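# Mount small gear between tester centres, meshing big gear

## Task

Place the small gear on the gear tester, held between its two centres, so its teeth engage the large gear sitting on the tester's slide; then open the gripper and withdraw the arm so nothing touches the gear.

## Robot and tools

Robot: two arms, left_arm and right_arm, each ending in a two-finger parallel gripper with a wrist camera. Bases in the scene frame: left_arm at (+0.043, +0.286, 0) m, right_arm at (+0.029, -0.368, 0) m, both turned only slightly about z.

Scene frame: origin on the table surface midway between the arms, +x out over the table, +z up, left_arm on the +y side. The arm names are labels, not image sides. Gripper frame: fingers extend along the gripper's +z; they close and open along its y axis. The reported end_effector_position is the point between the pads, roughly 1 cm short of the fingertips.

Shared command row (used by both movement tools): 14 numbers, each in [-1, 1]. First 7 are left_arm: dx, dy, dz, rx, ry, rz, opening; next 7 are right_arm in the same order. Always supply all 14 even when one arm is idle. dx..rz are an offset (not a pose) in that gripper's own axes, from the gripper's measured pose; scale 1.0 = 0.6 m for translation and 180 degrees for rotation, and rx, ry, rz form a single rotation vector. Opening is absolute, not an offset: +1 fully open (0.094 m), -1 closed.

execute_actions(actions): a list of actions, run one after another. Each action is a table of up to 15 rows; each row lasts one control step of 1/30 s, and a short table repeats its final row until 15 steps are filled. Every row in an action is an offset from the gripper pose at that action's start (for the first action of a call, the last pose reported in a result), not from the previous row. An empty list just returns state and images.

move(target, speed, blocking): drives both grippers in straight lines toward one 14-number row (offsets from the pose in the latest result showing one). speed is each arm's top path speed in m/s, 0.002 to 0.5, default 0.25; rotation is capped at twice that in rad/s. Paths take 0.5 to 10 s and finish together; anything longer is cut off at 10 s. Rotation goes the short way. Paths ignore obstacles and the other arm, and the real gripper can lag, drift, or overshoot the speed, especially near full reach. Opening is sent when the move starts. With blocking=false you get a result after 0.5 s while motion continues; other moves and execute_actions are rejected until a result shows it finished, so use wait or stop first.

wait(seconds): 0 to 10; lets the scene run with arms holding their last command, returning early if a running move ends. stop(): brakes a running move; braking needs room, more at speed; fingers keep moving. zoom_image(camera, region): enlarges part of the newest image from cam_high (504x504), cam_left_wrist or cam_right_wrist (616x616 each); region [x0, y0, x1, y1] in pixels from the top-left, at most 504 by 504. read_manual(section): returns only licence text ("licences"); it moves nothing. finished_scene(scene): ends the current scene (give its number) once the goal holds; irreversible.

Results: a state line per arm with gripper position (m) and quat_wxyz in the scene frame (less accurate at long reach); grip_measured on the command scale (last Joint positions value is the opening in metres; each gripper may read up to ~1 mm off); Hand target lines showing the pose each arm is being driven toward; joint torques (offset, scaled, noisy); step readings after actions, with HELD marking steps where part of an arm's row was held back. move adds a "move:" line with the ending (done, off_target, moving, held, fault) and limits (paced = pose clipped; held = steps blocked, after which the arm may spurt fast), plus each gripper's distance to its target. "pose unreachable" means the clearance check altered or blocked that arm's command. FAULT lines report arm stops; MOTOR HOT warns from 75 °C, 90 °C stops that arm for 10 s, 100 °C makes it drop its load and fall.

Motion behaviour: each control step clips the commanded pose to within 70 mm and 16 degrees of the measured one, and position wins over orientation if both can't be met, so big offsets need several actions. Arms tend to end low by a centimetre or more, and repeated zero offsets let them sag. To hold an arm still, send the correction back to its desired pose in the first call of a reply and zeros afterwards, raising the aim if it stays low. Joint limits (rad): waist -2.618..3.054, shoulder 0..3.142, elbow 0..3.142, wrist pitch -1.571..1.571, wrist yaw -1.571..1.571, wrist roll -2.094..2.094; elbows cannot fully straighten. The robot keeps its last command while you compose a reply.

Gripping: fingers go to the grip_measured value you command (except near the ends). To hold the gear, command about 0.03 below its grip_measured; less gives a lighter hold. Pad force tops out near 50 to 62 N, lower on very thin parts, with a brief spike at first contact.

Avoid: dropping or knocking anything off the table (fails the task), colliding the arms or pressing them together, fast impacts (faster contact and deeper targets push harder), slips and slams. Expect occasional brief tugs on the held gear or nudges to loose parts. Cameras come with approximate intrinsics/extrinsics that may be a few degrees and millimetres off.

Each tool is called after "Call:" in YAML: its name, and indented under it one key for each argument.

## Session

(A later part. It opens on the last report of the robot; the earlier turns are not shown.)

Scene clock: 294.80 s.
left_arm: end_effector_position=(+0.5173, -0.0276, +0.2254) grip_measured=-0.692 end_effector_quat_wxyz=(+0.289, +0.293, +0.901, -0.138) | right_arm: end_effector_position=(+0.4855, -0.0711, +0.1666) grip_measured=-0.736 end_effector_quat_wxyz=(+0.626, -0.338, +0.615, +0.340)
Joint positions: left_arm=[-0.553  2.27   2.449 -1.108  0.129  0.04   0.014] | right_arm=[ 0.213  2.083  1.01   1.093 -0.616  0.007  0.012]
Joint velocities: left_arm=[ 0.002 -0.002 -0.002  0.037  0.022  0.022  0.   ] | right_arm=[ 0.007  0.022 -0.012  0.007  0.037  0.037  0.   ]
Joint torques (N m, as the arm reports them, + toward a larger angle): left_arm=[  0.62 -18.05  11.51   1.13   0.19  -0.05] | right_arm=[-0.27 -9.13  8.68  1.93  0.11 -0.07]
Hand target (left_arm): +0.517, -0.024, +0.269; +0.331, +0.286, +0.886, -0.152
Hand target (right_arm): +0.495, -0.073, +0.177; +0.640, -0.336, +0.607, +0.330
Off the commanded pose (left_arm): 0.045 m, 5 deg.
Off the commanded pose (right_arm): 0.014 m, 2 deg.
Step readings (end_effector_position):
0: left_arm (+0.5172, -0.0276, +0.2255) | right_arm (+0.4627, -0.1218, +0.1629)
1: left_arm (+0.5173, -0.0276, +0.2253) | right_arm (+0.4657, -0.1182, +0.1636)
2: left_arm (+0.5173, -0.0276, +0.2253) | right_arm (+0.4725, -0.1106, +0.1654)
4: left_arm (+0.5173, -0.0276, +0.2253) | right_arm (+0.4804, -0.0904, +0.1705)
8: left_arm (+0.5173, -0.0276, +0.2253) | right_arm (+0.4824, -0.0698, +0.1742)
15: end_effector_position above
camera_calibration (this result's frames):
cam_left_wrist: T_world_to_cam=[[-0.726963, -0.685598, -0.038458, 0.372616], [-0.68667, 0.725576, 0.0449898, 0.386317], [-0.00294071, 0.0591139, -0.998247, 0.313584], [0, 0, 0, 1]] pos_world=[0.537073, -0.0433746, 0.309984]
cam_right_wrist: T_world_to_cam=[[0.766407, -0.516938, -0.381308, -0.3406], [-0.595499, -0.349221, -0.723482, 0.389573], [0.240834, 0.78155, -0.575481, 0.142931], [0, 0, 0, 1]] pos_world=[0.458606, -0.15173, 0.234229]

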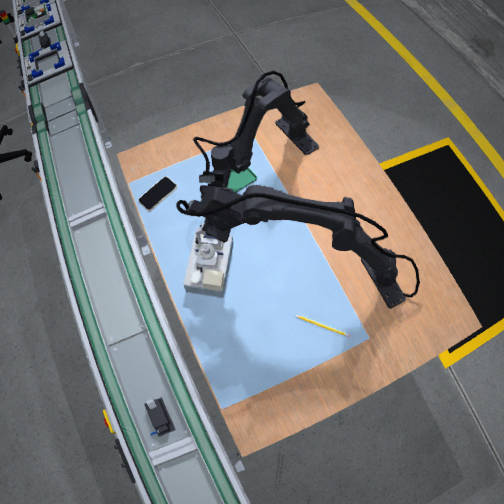

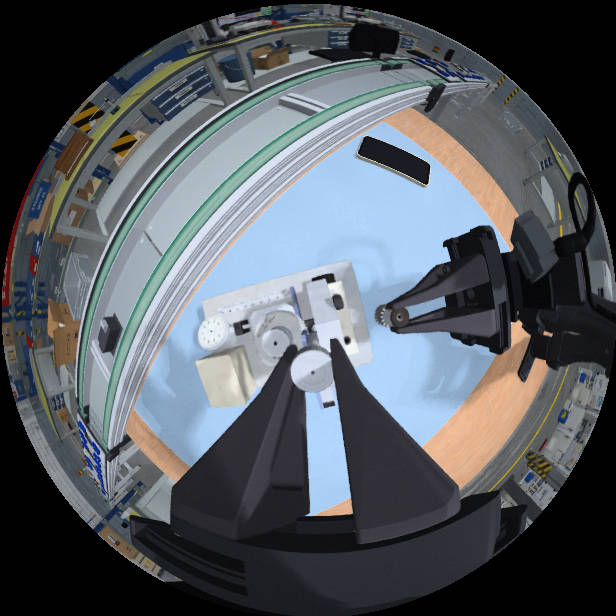

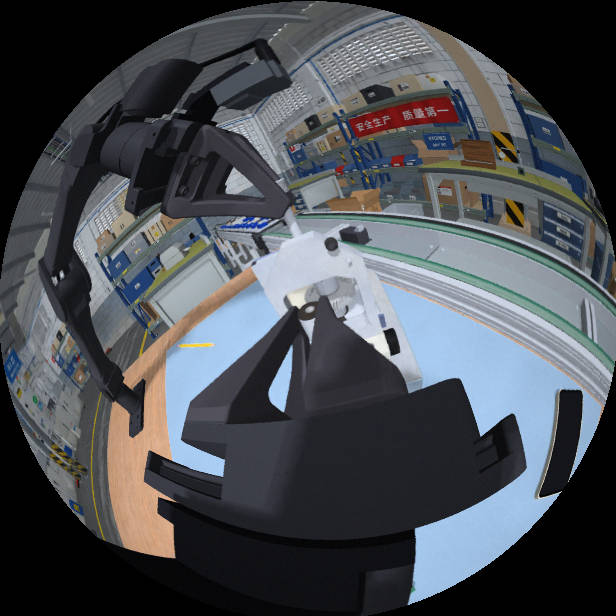

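Call:
execute_actions:
  actions:
    - [[-0.045,0,-0.06,0,-0.027,0,-0.75,0.03,0,0.01,0,0,0,-0.8]]
    - [[-0.045,0,-0.06,0,-0.027,0,-0.75,-0.02,0.004,0.04,0,-0.006,-0.008,-0.8]]
    - [[-0.045,0,-0.06,0,-0.027,0,-0.75,-0.02,0.004,0.035,0,-0.006,-0.008,-0.8]]

Call:
zoom_image:
  camera: "cam_left_wrist"
  region: [200, 220, 440, 420]

Call:
zoom_image:
  camera: "cam_right_wrist"
  region: [200, 160, 440, 400]

Scene clock: 307.87 s.
left_arm: end_effector_position=(+0.5171, -0.0275, +0.2259) grip_measured=-0.692 end_effector_quat_wxyz=(+0.276, +0.293, +0.906, -0.135) | right_arm: end_effector_position=(+0.4954, -0.0395, +0.1417) grip_measured=-0.736 end_effector_quat_wxyz=(+0.610, -0.341, +0.628, +0.342)
Joint positions: left_arm=[-0.553  2.347  2.608 -1.22   0.129  0.04   0.014] | right_arm=[ 0.273  2.185  1.11   1.049 -0.563 -0.     0.012]
Joint velocities: left_arm=[ 0.007 -0.002  0.012 -0.066 -0.022 -0.007  0.   ] | right_arm=[-0.007  0.022  0.012  0.007 -0.022 -0.051 -0.001]
Joint torques (N m, as the arm reports them, + toward a larger angle): left_arm=[  0.58 -18.29  11.33   1.21   0.22  -0.03] | right_arm=[ 0.32 -9.79  8.69  1.89  0.06 -0.07]
Hand target (left_arm): +0.518, -0.024, +0.270; +0.320, +0.287, +0.890, -0.149
Hand target (right_arm): +0.501, -0.035, +0.151; +0.622, -0.343, +0.618, +0.337
Off the commanded pose (left_arm): 0.045 m, 6 deg.
Off the commanded pose (right_arm): 0.012 m, 2 deg.
Step readings (end_effector_position; steps 1 to 15: 1st action; 16 to 30: 2nd action; 31 to 45: 3rd action):
0: left_arm (+0.5172, -0.0276, +0.2253) | right_arm (+0.4861, -0.0715, +0.1655)
1: left_arm (+0.5173, -0.0276, +0.2255) | right_arm (+0.4864, -0.0714, +0.1641)
2: left_arm (+0.5173, -0.0276, +0.2256) | right_arm (+0.4867, -0.0712, +0.1622)
4: left_arm (+0.5173, -0.0276, +0.2256) | right_arm (+0.4876, -0.0709, +0.1511)
8: left_arm (+0.5172, -0.0276, +0.2254) | right_arm (+0.4883, -0.0706, +0.1350)
15: left_arm (+0.5172, -0.0276, +0.2256) | right_arm (+0.4883, -0.0706, +0.1358)
16: left_arm (+0.5173, -0.0276, +0.2256) | right_arm (+0.4893, -0.0695, +0.1359)
17: left_arm (+0.5173, -0.0276, +0.2256) | right_arm (+0.4915, -0.0671, +0.1366)
19: left_arm (+0.5173, -0.0276, +0.2256) | right_arm (+0.4931, -0.0605, +0.1388)
23: left_arm (+0.5172, -0.0276, +0.2256) | right_arm (+0.4917, -0.0531, +0.1409)
30: left_arm (+0.5172, -0.0276, +0.2256) | right_arm (+0.4924, -0.0534, +0.1392)
31: left_arm (+0.5173, -0.0276, +0.2257) | right_arm (+0.4932, -0.0524, +0.1392)
32: left_arm (+0.5173, -0.0276, +0.2260) | right_arm (+0.4950, -0.0505, +0.1395)
34: left_arm (+0.5172, -0.0276, +0.2259) | right_arm (+0.4962, -0.0452, +0.1412)
38: left_arm (+0.5172, -0.0275, +0.2259) | right_arm (+0.4949, -0.0393, +0.1431)
45: end_effector_position above
camera_calibration (this result's frames):
cam_left_wrist: T_world_to_cam=[[-0.727851, -0.68506, -0.0304377, 0.37125], [-0.685137, 0.724645, 0.0740019, 0.378753], [-0.0286392, 0.0747164, -0.996793, 0.32745], [0, 0, 0, 1]] pos_world=[0.53909, -0.0445995, 0.309672]
cam_right_wrist: T_world_to_cam=[[0.75593, -0.520502, -0.397048, -0.333998], [-0.61859, -0.369401, -0.693462, 0.39488], [0.214278, 0.769819, -0.601219, 0.117846], [0, 0, 0, 1]] pos_world=[0.471497, -0.118698, 0.212072]

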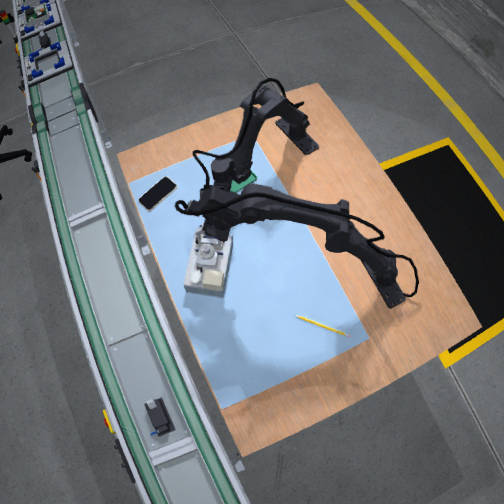

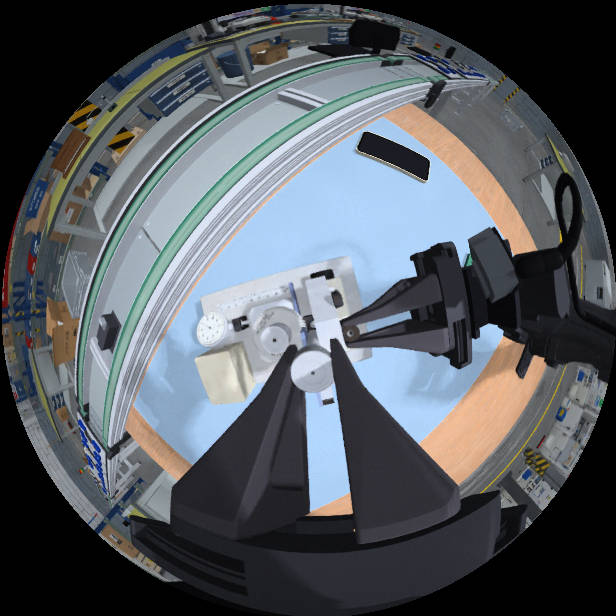

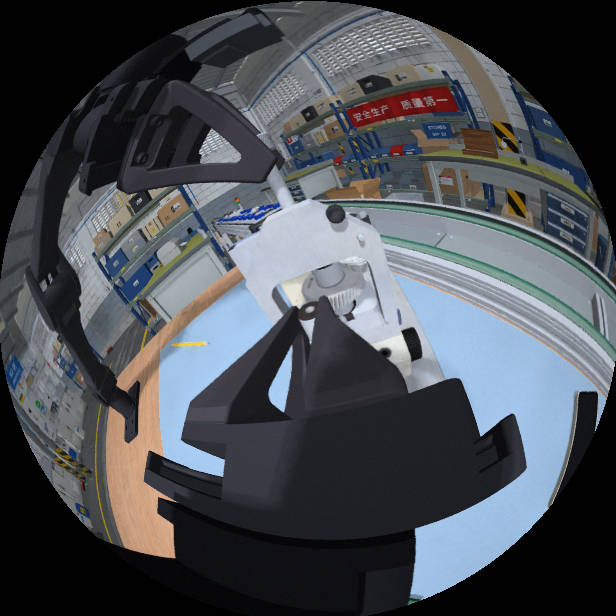

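Region (200, 220, 440, 420) of cam_left_wrist's 616x616 image, scaled by 2.100, with more detail than that image has.

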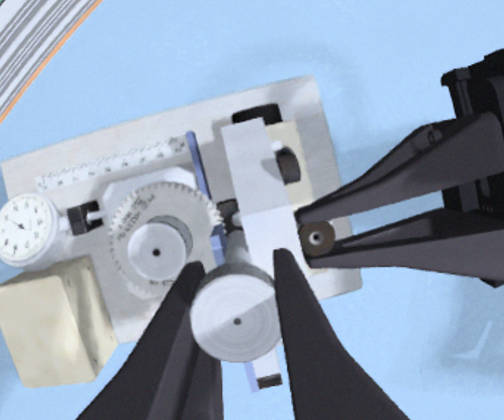

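Region (200, 160, 440, 400) of cam_right_wrist's 616x616 image, scaled by 2.100, with more detail than that image has.

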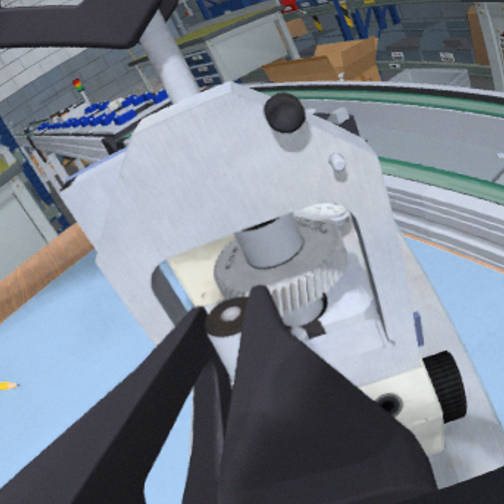

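Shift lateral −9mm, up 7mm.

Call:
execute_actions:
  actions:
    - [[-0.043,0,-0.062,0,-0.035,0,-0.75,-0.032,-0.024,0.005,0,-0.01,-0.014,-0.8]]

Call:
zoom_image:
  camera: "cam_left_wrist"
  region: [200, 220, 440, 420]

Call:
zoom_image:
  camera: "cam_right_wrist"
  region: [200, 160, 440, 400]

Scene clock: 323.53 s.
left_arm: end_effector_position=(+0.5172, -0.0276, +0.2258) grip_measured=-0.692 end_effector_quat_wxyz=(+0.276, +0.293, +0.906, -0.135) | right_arm: end_effector_position=(+0.5022, -0.0455, +0.1444) grip_measured=-0.736 end_effector_quat_wxyz=(+0.613, -0.343, +0.627, +0.337)
Joint positions: left_arm=[-0.553  2.348  2.61  -1.221  0.129  0.04   0.014] | right_arm=[ 0.254  2.185  1.128  1.03  -0.578 -0.014  0.012]
Joint velocities: left_arm=[ 0.012 -0.017 -0.012 -0.051 -0.095 -0.066  0.   ] | right_arm=[-0.002  0.002 -0.007  0.037 -0.037 -0.066  0.001]
Joint torques (N m, as the arm reports them, + toward a larger angle): left_arm=[  0.69 -21.25   6.65   1.55   0.24  -0.05] | right_arm=[ -0.44 -10.82   8.85   1.92  -0.13  -0.07]
Hand target (left_arm): +0.517, -0.023, +0.270; +0.323, +0.286, +0.890, -0.151
Hand target (right_arm): +0.509, -0.045, +0.161; +0.627, -0.349, +0.611, +0.333
Off the commanded pose (left_arm): 0.045 m, 6 deg.
Off the commanded pose (right_arm): 0.018 m, 3 deg.
Step readings (end_effector_position):
0: left_arm (+0.5172, -0.0275, +0.2258) | right_arm (+0.4955, -0.0395, +0.1413)
1: left_arm (+0.5172, -0.0276, +0.2258) | right_arm (+0.4958, -0.0398, +0.1413)
2: left_arm (+0.5172, -0.0276, +0.2258) | right_arm (+0.4964, -0.0401, +0.1416)
4: left_arm (+0.5172, -0.0276, +0.2258) | right_arm (+0.4991, -0.0423, +0.1433)
8: left_arm (+0.5172, -0.0276, +0.2258) | right_arm (+0.5026, -0.0456, +0.1453)
15: end_effector_position above
camera_calibration (this result's frames):
cam_left_wrist: T_world_to_cam=[[-0.727851, -0.68506, -0.0304377, 0.371274], [-0.685137, 0.724645, 0.0740019, 0.378851], [-0.0286392, 0.0747164, -0.996793, 0.327399], [0, 0, 0, 1]] pos_world=[0.539174, -0.04465, 0.309615]
cam_right_wrist: T_world_to_cam=[[0.757891, -0.52608, -0.385798, -0.344043], [-0.613141, -0.372403, -0.696688, 0.396331], [0.222841, 0.764563, -0.604802, 0.118612], [0, 0, 0, 1]] pos_world=[0.477322, -0.124086, 0.215124]

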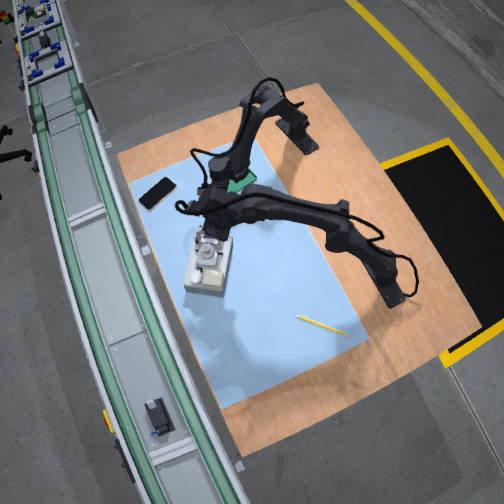

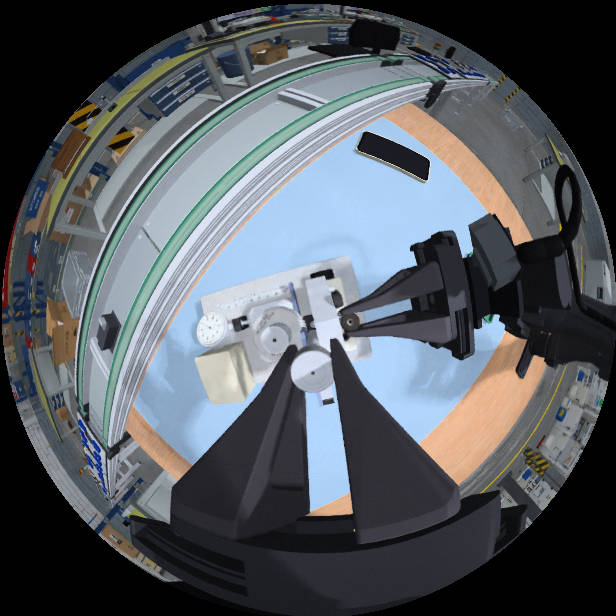

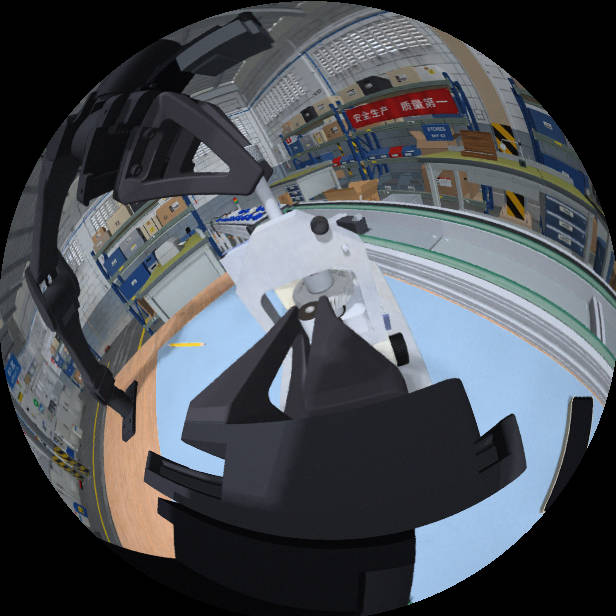

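Region (200, 220, 440, 420) of cam_left_wrist's 616x616 image, scaled by 2.100, with more detail than that image has.

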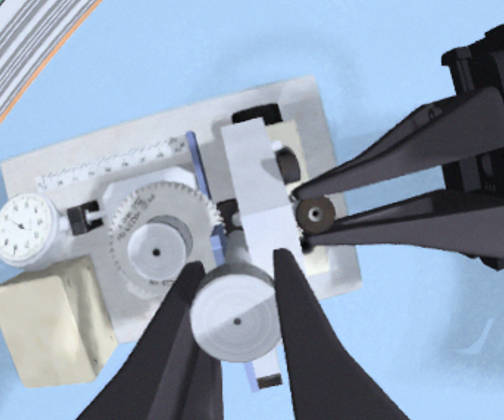

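Region (200, 160, 440, 400) of cam_right_wrist's 616x616 image, scaled by 2.100, with more detail than that image has.

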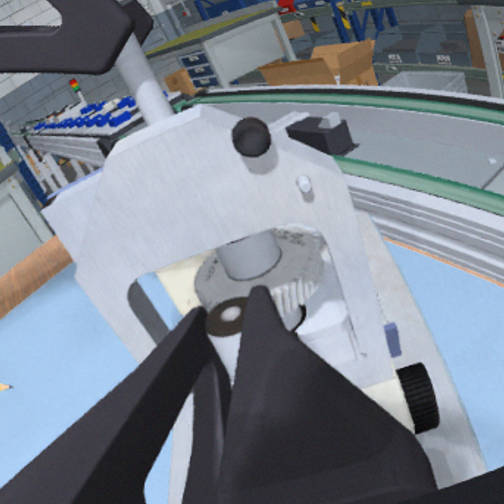

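Call:
execute_actions:
  actions:
    - [[-0.043,0,-0.062,0,-0.03,0,-0.75,-0.03,-0.003,0.035,0,-0.009,-0.012,-0.8]]

Call:
zoom_image:
  camera: "cam_right_wrist"
  region: [200, 160, 440, 400]

Scene clock: 328.70 s.
left_arm: end_effector_position=(+0.5171, -0.0275, +0.2257) grip_measured=-0.692 end_effector_quat_wxyz=(+0.275, +0.293, +0.906, -0.134) | right_arm: end_effector_position=(+0.5100, -0.0355, +0.1516) grip_measured=-0.736 end_effector_quat_wxyz=(+0.616, -0.347, +0.624, +0.333)
Joint positions: left_arm=[-0.553  2.348  2.61  -1.221  0.129  0.04   0.014] | right_arm=[ 0.267  2.199  1.188  0.989 -0.565 -0.023  0.012]
Joint velocities: left_arm=[-0.002  0.012  0.007  0.037 -0.022 -0.007  0.   ] | right_arm=[ 0.002 -0.007  0.012  0.066 -0.051 -0.037  0.   ]
Joint torques (N m, as the arm reports them, + toward a larger angle): left_arm=[  0.7  -18.27  11.45   1.11   0.18  -0.05] | right_arm=[  0.67 -10.13   9.08   1.89   0.1   -0.09]
Hand target (left_arm): +0.517, -0.023, +0.270; +0.319, +0.286, +0.891, -0.149
Hand target (right_arm): +0.515, -0.029, +0.162; +0.628, -0.351, +0.612, +0.329
Off the commanded pose (left_arm): 0.045 m, 5 deg.
Off the commanded pose (right_arm): 0.014 m, 2 deg.
Step readings (end_effector_position):
0: left_arm (+0.5172, -0.0276, +0.2258) | right_arm (+0.5021, -0.0454, +0.1442)
1: left_arm (+0.5171, -0.0275, +0.2257) | right_arm (+0.5031, -0.0445, +0.1446)
2: left_arm (+0.5171, -0.0275, +0.2257) | right_arm (+0.5055, -0.0427, +0.1457)
4: left_arm (+0.5171, -0.0275, +0.2257) | right_arm (+0.5088, -0.0389, +0.1494)
8: left_arm (+0.5171, -0.0275, +0.2257) | right_arm (+0.5096, -0.0357, +0.1516)
15: end_effector_position above
camera_calibration (this result's frames):
cam_left_wrist: T_world_to_cam=[[-0.727871, -0.685048, -0.0302343, 0.371194], [-0.685089, 0.724616, 0.0747357, 0.378519], [-0.0292893, 0.0751111, -0.996745, 0.327618], [0, 0, 0, 1]] pos_world=[0.539096, -0.044603, 0.309485]
cam_right_wrist: T_world_to_cam=[[0.763342, -0.526683, -0.374052, -0.346565], [-0.60368, -0.375469, -0.703274, 0.405888], [0.229957, 0.762646, -0.604559, 0.109892], [0, 0, 0, 1]] pos_world=[0.484303, -0.11394, 0.222254]

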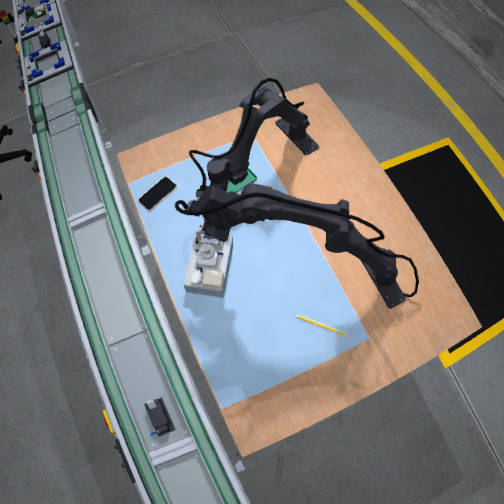

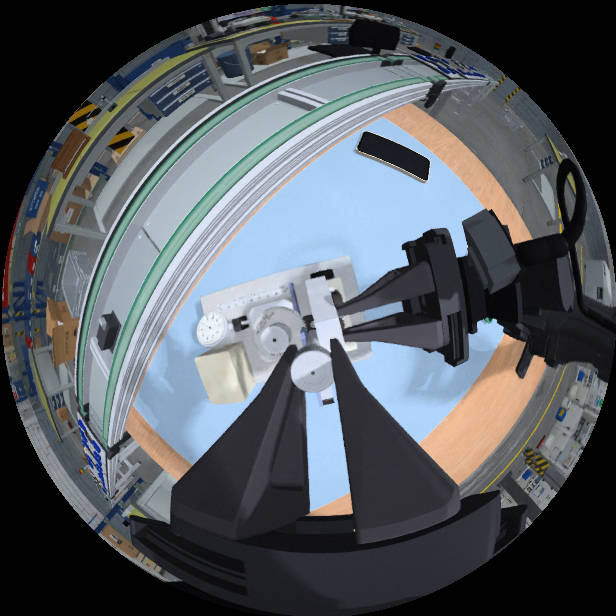

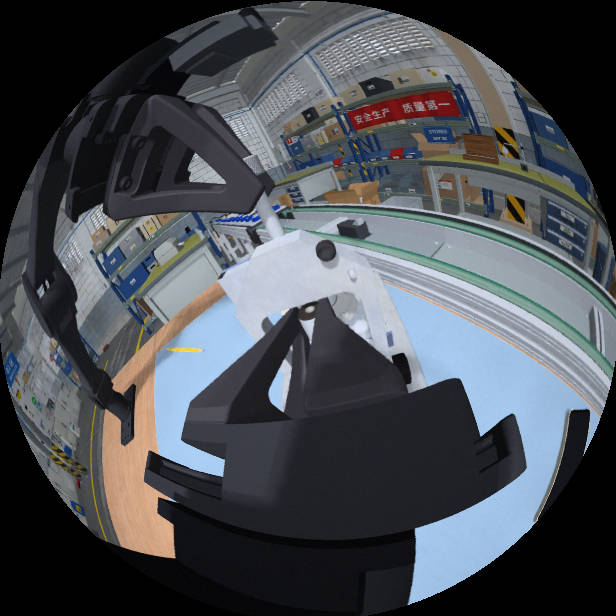

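Region (200, 160, 440, 400) of cam_right_wrist's 616x616 image, scaled by 2.100, with more detail than that image has.

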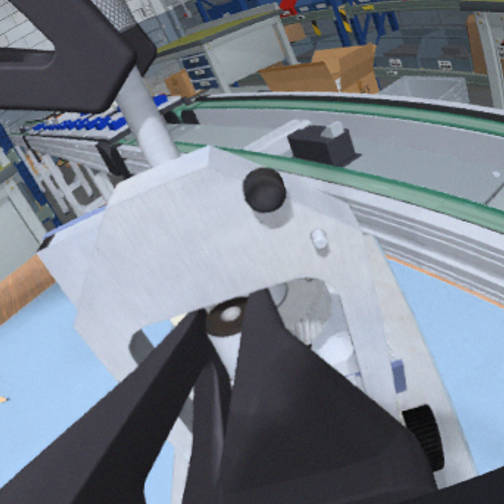

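Call:
execute_actions:
  actions:
    - [[-0.043,0,-0.062,0,-0.03,0,-0.75,-0.014,0.002,0.037,0,-0.007,-0.008,-0.8]]

Call:
zoom_image:
  camera: "cam_left_wrist"
  region: [230, 260, 390, 400]

Call:
zoom_image:
  camera: "cam_high"
  region: [170, 200, 260, 290]

Scene clock: 334.40 s.
left_arm: end_effector_position=(+0.5171, -0.0275, +0.2257) grip_measured=-0.692 end_effector_quat_wxyz=(+0.275, +0.293, +0.906, -0.134) | right_arm: end_effector_position=(+0.5159, -0.0246, +0.1464) grip_measured=-0.736 end_effector_quat_wxyz=(+0.614, -0.348, +0.626, +0.333)
Joint positions: left_arm=[-0.553  2.348  2.61  -1.221  0.129  0.04   0.014] | right_arm=[ 0.284  2.237  1.238  0.97  -0.549 -0.025  0.012]
Joint velocities: left_arm=[ 0.002 -0.002 -0.002 -0.066  0.007  0.022 -0.   ] | right_arm=[-0.012  0.012  0.007 -0.066  0.022  0.022 -0.001]
Joint torques (N m, as the arm reports them, + toward a larger angle): left_arm=[  0.62 -18.25  11.48   1.12   0.22  -0.05] | right_arm=[  0.83 -10.69   9.45   1.87   0.11  -0.09]
Hand target (left_arm): +0.517, -0.023, +0.270; +0.319, +0.286, +0.891, -0.149
Hand target (right_arm): +0.520, -0.017, +0.160; +0.627, -0.351, +0.613, +0.329
Off the commanded pose (left_arm): 0.045 m, 5 deg.
Off the commanded pose (right_arm): 0.017 m, 2 deg.
Step readings (end_effector_position):
0: left_arm (+0.5171, -0.0275, +0.2257) | right_arm (+0.5100, -0.0356, +0.1514)
1: left_arm (+0.5171, -0.0275, +0.2257) | right_arm (+0.5112, -0.0346, +0.1512)
2: left_arm (+0.5171, -0.0275, +0.2257) | right_arm (+0.5134, -0.0324, +0.1501)
4: left_arm (+0.5171, -0.0275, +0.2257) | right_arm (+0.5160, -0.0279, +0.1474)
8: left_arm (+0.5171, -0.0275, +0.2257) | right_arm (+0.5159, -0.0246, +0.1464)
15: end_effector_position above
camera_calibration (this result's frames):
cam_left_wrist: T_world_to_cam=[[-0.727871, -0.685048, -0.0302343, 0.371194], [-0.685089, 0.724616, 0.0747357, 0.378519], [-0.0292893, 0.0751111, -0.996745, 0.327618], [0, 0, 0, 1]] pos_world=[0.539096, -0.044603, 0.309485]
cam_right_wrist: T_world_to_cam=[[0.762051, -0.527798, -0.37511, -0.346437], [-0.606352, -0.378411, -0.699387, 0.410613], [0.22719, 0.760417, -0.6084, 0.0990323], [0, 0, 0, 1]] pos_world=[0.490479, -0.102775, 0.217476]

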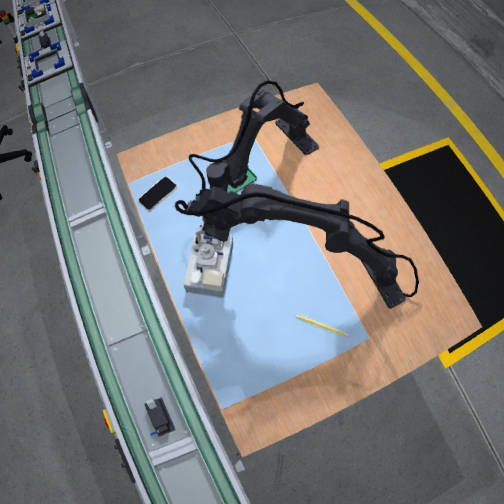

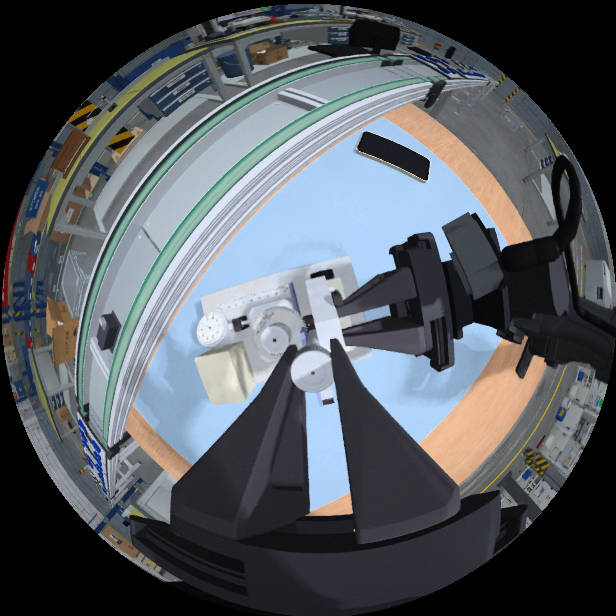

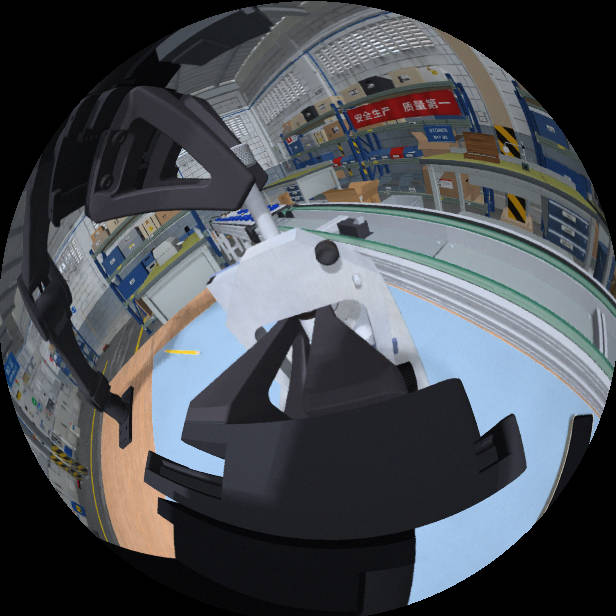

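Region (230, 260, 390, 400) of cam_left_wrist's 616x616 image, scaled by 3.150, with more detail than that image has; it fills the top 441 rows of this view, and the rest is white.

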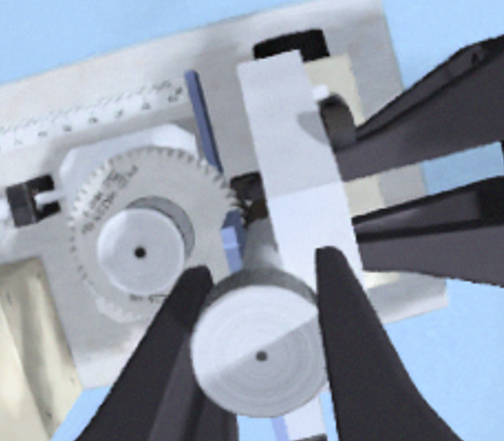

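Region (170, 200, 260, 290) of cam_high's 504x504 image, scaled by 5.600, with more detail than that image has.

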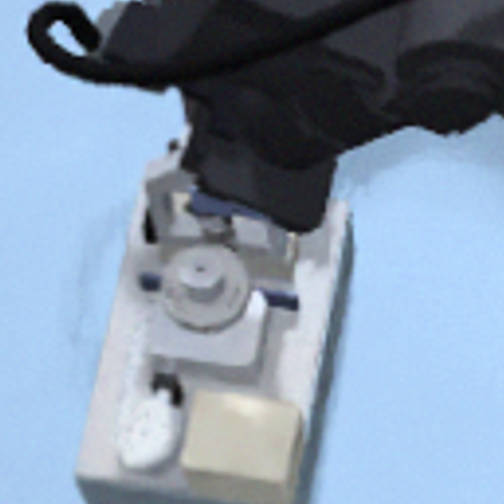

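Call:
execute_actions:
  actions:
    - [[-0.043,0,-0.062,0,-0.03,0,-0.75,-0.012,0.002,0.02,0,-0.007,-0.008,-0.8]]

Call:
move:
  target: [0.005,0,0.008,0,0,0,-0.75,0,0,0,0,0,0,-0.8]
  speed: 0.01

Call:
zoom_image:
  camera: "cam_left_wrist"
  region: [230, 260, 390, 400]

Scene clock: 343.80 s.
left_arm: end_effector_position=(+0.5171, -0.0275, +0.2257) grip_measured=-0.692 end_effector_quat_wxyz=(+0.275, +0.293, +0.906, -0.134) | right_arm: end_effector_position=(+0.5159, -0.0246, +0.1464) grip_measured=-0.736 end_effector_quat_wxyz=(+0.614, -0.348, +0.626, +0.333)
Joint positions: left_arm=[-0.553  2.348  2.61  -1.221  0.129  0.04   0.014] | right_arm=[ 0.284  2.237  1.238  0.97  -0.549 -0.025  0.012]
Joint velocities: left_arm=[-0.002 -0.022 -0.002 -0.066  0.037 -0.051 -0.001] | right_arm=[-0.022  0.002  0.002  0.051 -0.066 -0.037 -0.001]
Joint torques (N m, as the arm reports them, + toward a larger angle): left_arm=[  0.59 -18.35  11.55   1.1    0.2   -0.06] | right_arm=[ 1.05 -9.38  9.78  1.94  0.14 -0.11]
Hand target (left_arm): +0.517, -0.023, +0.270; +0.319, +0.286, +0.891, -0.149
Hand target (right_arm): +0.520, -0.014, +0.153; +0.625, -0.352, +0.614, +0.329
Off the commanded pose (left_arm): 0.045 m, 5 deg.
Off the commanded pose (right_arm): 0.014 m, 2 deg.
Step readings (end_effector_position):
0: left_arm (+0.5171, -0.0275, +0.2257) | right_arm (+0.5159, -0.0246, +0.1464)
1: left_arm (+0.5171, -0.0275, +0.2257) | right_arm (+0.5159, -0.0246, +0.1464)
2: left_arm (+0.5171, -0.0275, +0.2257) | right_arm (+0.5159, -0.0246, +0.1464)
4: left_arm (+0.5171, -0.0275, +0.2257) | right_arm (+0.5159, -0.0246, +0.1464)
8: left_arm (+0.5171, -0.0275, +0.2257) | right_arm (+0.5159, -0.0246, +0.1464)
15: end_effector_position above
camera_calibration (this result's frames):
cam_left_wrist: T_world_to_cam=[[-0.727871, -0.685048, -0.0302343, 0.371194], [-0.685089, 0.724616, 0.0747357, 0.378519], [-0.0292893, 0.0751111, -0.996745, 0.327618], [0, 0, 0, 1]] pos_world=[0.539096, -0.044603, 0.309485]
cam_right_wrist: T_world_to_cam=[[0.762051, -0.527798, -0.37511, -0.346437], [-0.606352, -0.378411, -0.699387, 0.410613], [0.22719, 0.760417, -0.6084, 0.0990323], [0, 0, 0, 1]] pos_world=[0.490479, -0.102775, 0.217476]

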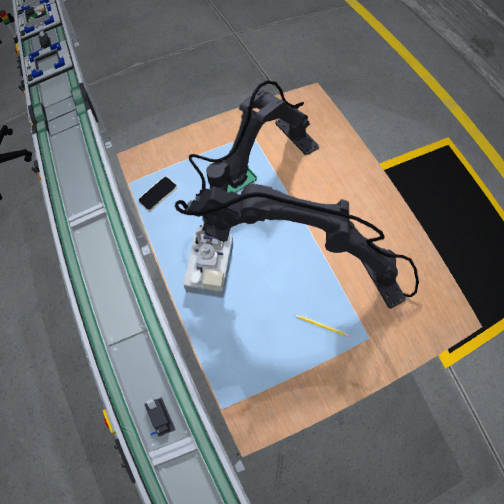

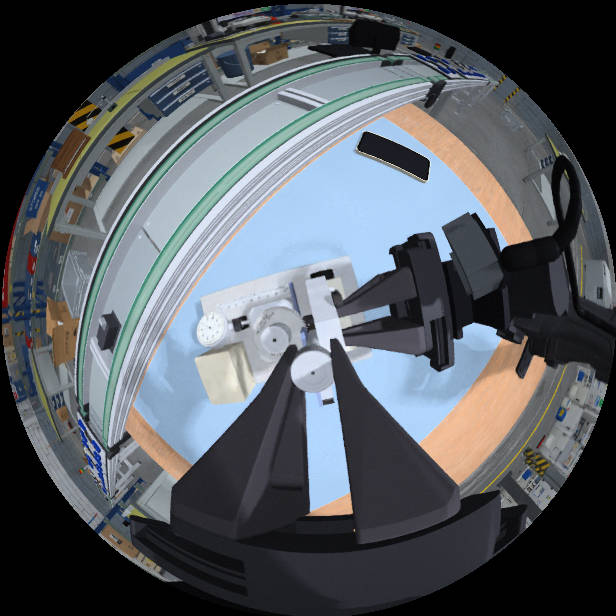

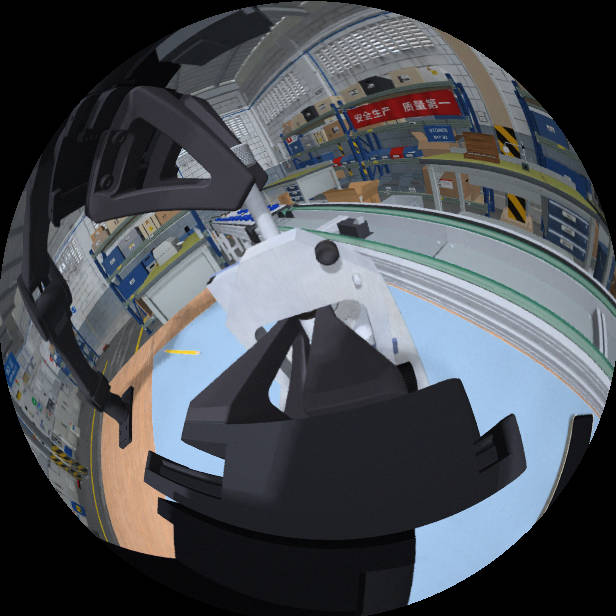

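Scene clock: 344.60 s.
left_arm: end_effector_position=(+0.5174, -0.0276, +0.2183) grip_measured=-0.692 end_effector_quat_wxyz=(+0.271, +0.295, +0.907, -0.133) | right_arm: end_effector_position=(+0.5158, -0.0246, +0.1462) grip_measured=-0.736 end_effector_quat_wxyz=(+0.614, -0.348, +0.626, +0.333)
Joint positions: left_arm=[-0.553  2.337  2.562 -1.194  0.128  0.043  0.014] | right_arm=[ 0.284  2.237  1.238  0.969 -0.549 -0.025  0.012]
Joint velocities: left_arm=[ 0.007  0.002 -0.002  0.007 -0.066  0.007 -0.   ] | right_arm=[ 0.012 -0.027  0.002  0.037  0.022  0.022 -0.001]
Joint torques (N m, as the arm reports them, + toward a larger angle): left_arm=[ -0.2  -15.83   4.82   1.35   0.05  -0.03] | right_arm=[  0.07 -11.06   6.42   1.95   0.02   0.02]
Hand target (left_arm): +0.517, -0.028, +0.220; +0.275, +0.293, +0.906, -0.134
Hand target (right_arm): +0.516, -0.024, +0.146; +0.614, -0.348, +0.625, +0.333
Off the commanded pose (left_arm): 0.002 m, 1 deg.
Off the commanded pose (right_arm): 0.000 m, 0 deg.
move: done
camera_calibration (this result's frames):
cam_left_wrist: T_world_to_cam=[[-0.729617, -0.683205, -0.0298493, 0.371996], [-0.682933, 0.72567, 0.0836981, 0.376346], [-0.0355222, 0.0814526, -0.996044, 0.323471], [0, 0, 0, 1]] pos_world=[0.539924, -0.0453008, 0.301796]
cam_right_wrist: T_world_to_cam=[[0.761993, -0.52763, -0.375463, -0.346349], [-0.60669, -0.37887, -0.698845, 0.410554], [0.22648, 0.760305, -0.608804, 0.0993402], [0, 0, 0, 1]] pos_world=[0.490496, -0.102727, 0.217351]

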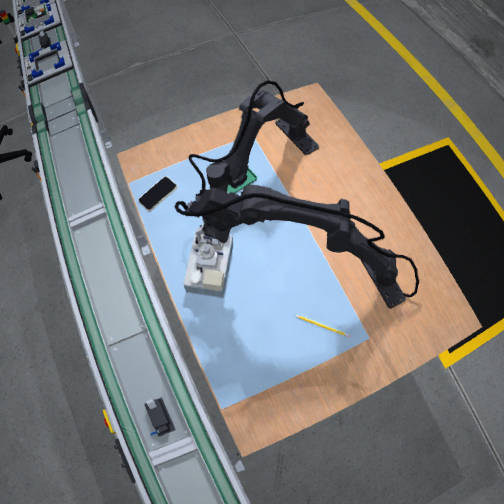

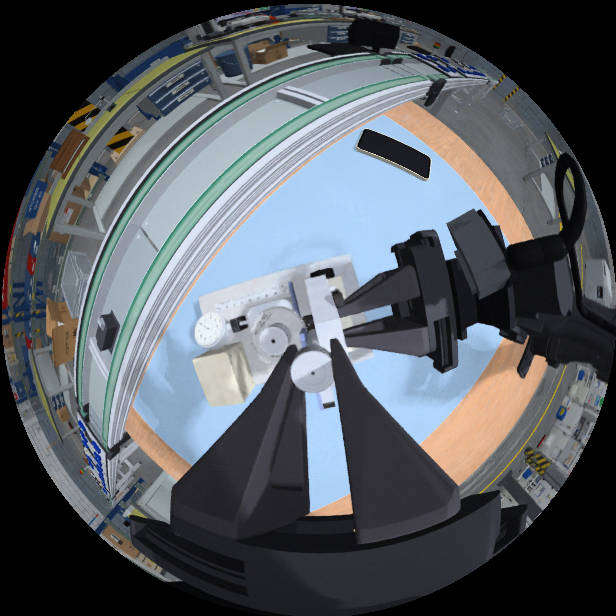

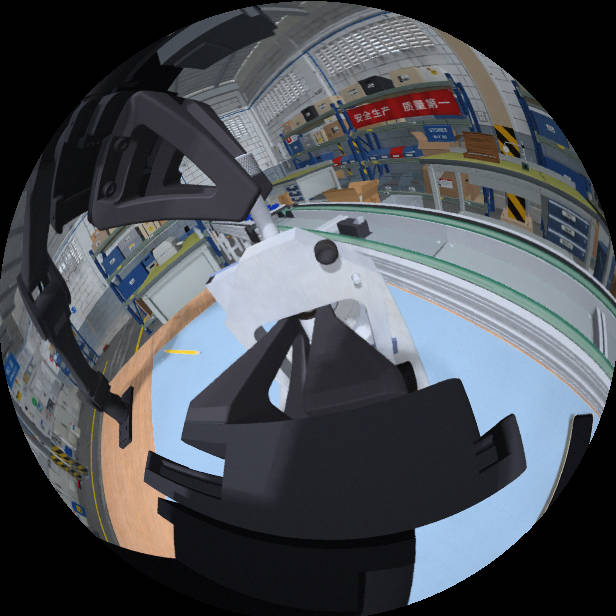

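Region (230, 260, 390, 400) of cam_left_wrist's 616x616 image, scaled by 3.150, with more detail than that image has; it fills the top 441 rows of this view, and the rest is white.

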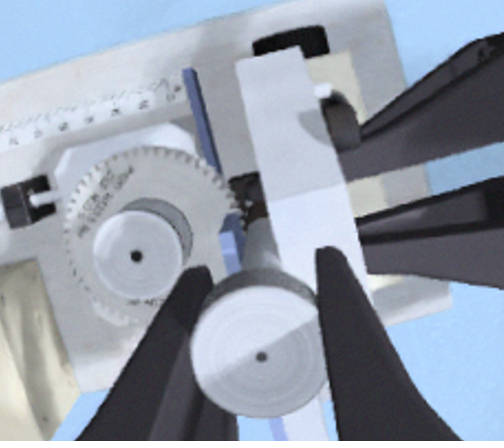

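Call:
move:
  target: [0,0,0,0,0,0,-0.75,0,0.002,0.035,0,-0.02,0,-0.8]
  speed: 0.015

Call:
zoom_image:
  camera: "cam_left_wrist"
  region: [230, 260, 390, 400]

Scene clock: 355.47 s.
left_arm: end_effector_position=(+0.5174, -0.0276, +0.2164) grip_measured=-0.692 end_effector_quat_wxyz=(+0.269, +0.296, +0.907, -0.132) | right_arm: end_effector_position=(+0.5172, -0.0212, +0.1457) grip_measured=-0.736 end_effector_quat_wxyz=(+0.634, -0.344, +0.601, +0.344)
Joint positions: left_arm=[-0.553  2.34   2.561 -1.195  0.128  0.046  0.014] | right_arm=[ 0.285  2.295  1.253  1.091 -0.56   0.004  0.012]
Joint velocities: left_arm=[ 0.012 -0.007 -0.012  0.037 -0.007 -0.022  0.   ] | right_arm=[-0.007  0.007 -0.012 -0.051 -0.066 -0.037 -0.   ]
Joint torques (N m, as the arm reports them, + toward a larger angle): left_arm=[ -0.07 -14.71   6.5    1.18   0.1   -0.01] | right_arm=[ 1.63 -9.01 10.69  1.44  0.41  0.09]
Hand target (left_arm): +0.517, -0.028, +0.218; +0.271, +0.295, +0.907, -0.133
Hand target (right_arm): +0.525, -0.007, +0.146; +0.633, -0.337, +0.606, +0.344
Off the commanded pose (left_arm): 0.002 m, 0 deg.
Off the commanded pose (right_arm): 0.017 m, 1 deg.
move: off_target (right_arm)
camera_calibration (this result's frames):
cam_left_wrist: T_world_to_cam=[[-0.731194, -0.681503, -0.0301426, 0.372855], [-0.681101, 0.726863, 0.0881628, 0.374585], [-0.0381737, 0.0849943, -0.99565, 0.322958], [0, 0, 0, 1]] pos_world=[0.540088, -0.0456194, 0.299768]
cam_right_wrist: T_world_to_cam=[[0.785507, -0.499403, -0.365479, -0.35882], [-0.569057, -0.350786, -0.743722, 0.399998], [0.243212, 0.792178, -0.559734, 0.0810583], [0, 0, 0, 1]] pos_world=[0.489763, -0.103095, 0.211717]

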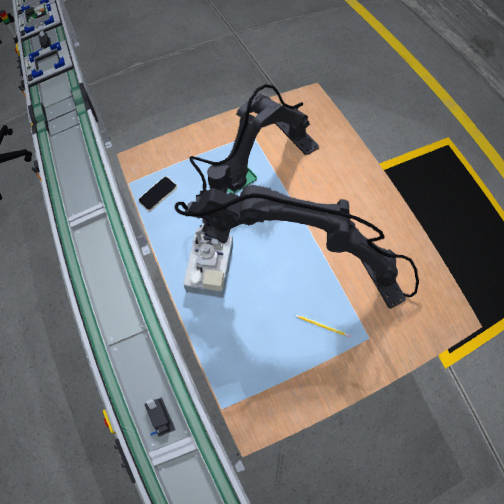

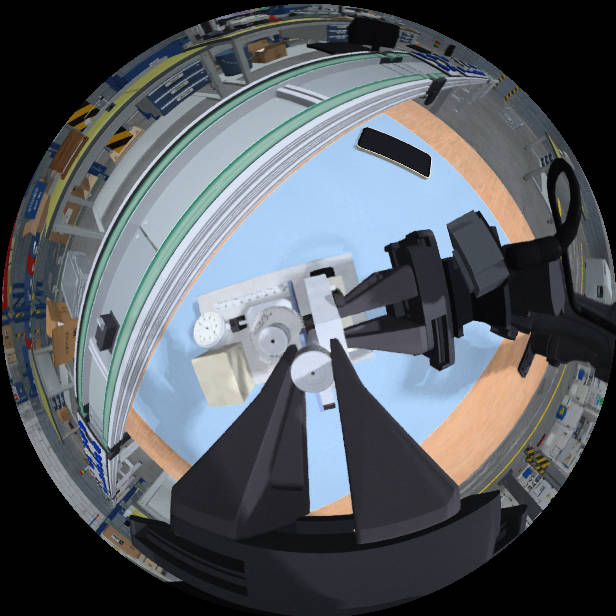

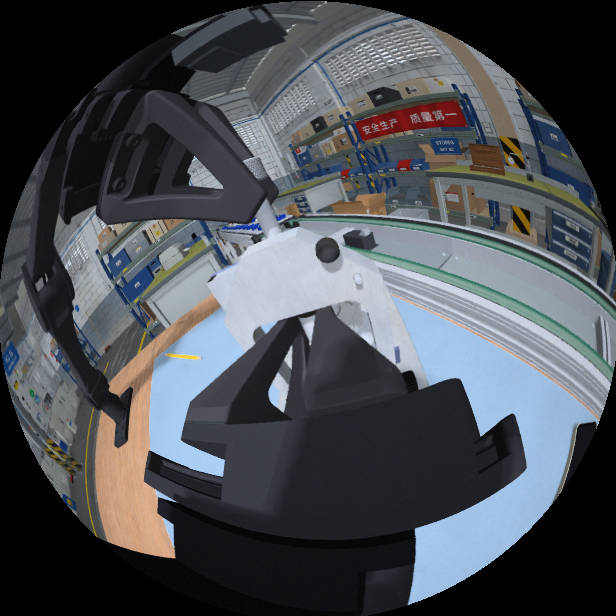

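Region (230, 260, 390, 400) of cam_left_wrist's 616x616 image, scaled by 3.150, with more detail than that image has; it fills the top 441 rows of this view, and the rest is white.

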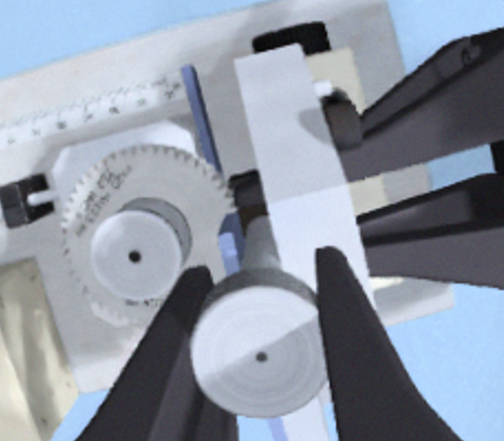

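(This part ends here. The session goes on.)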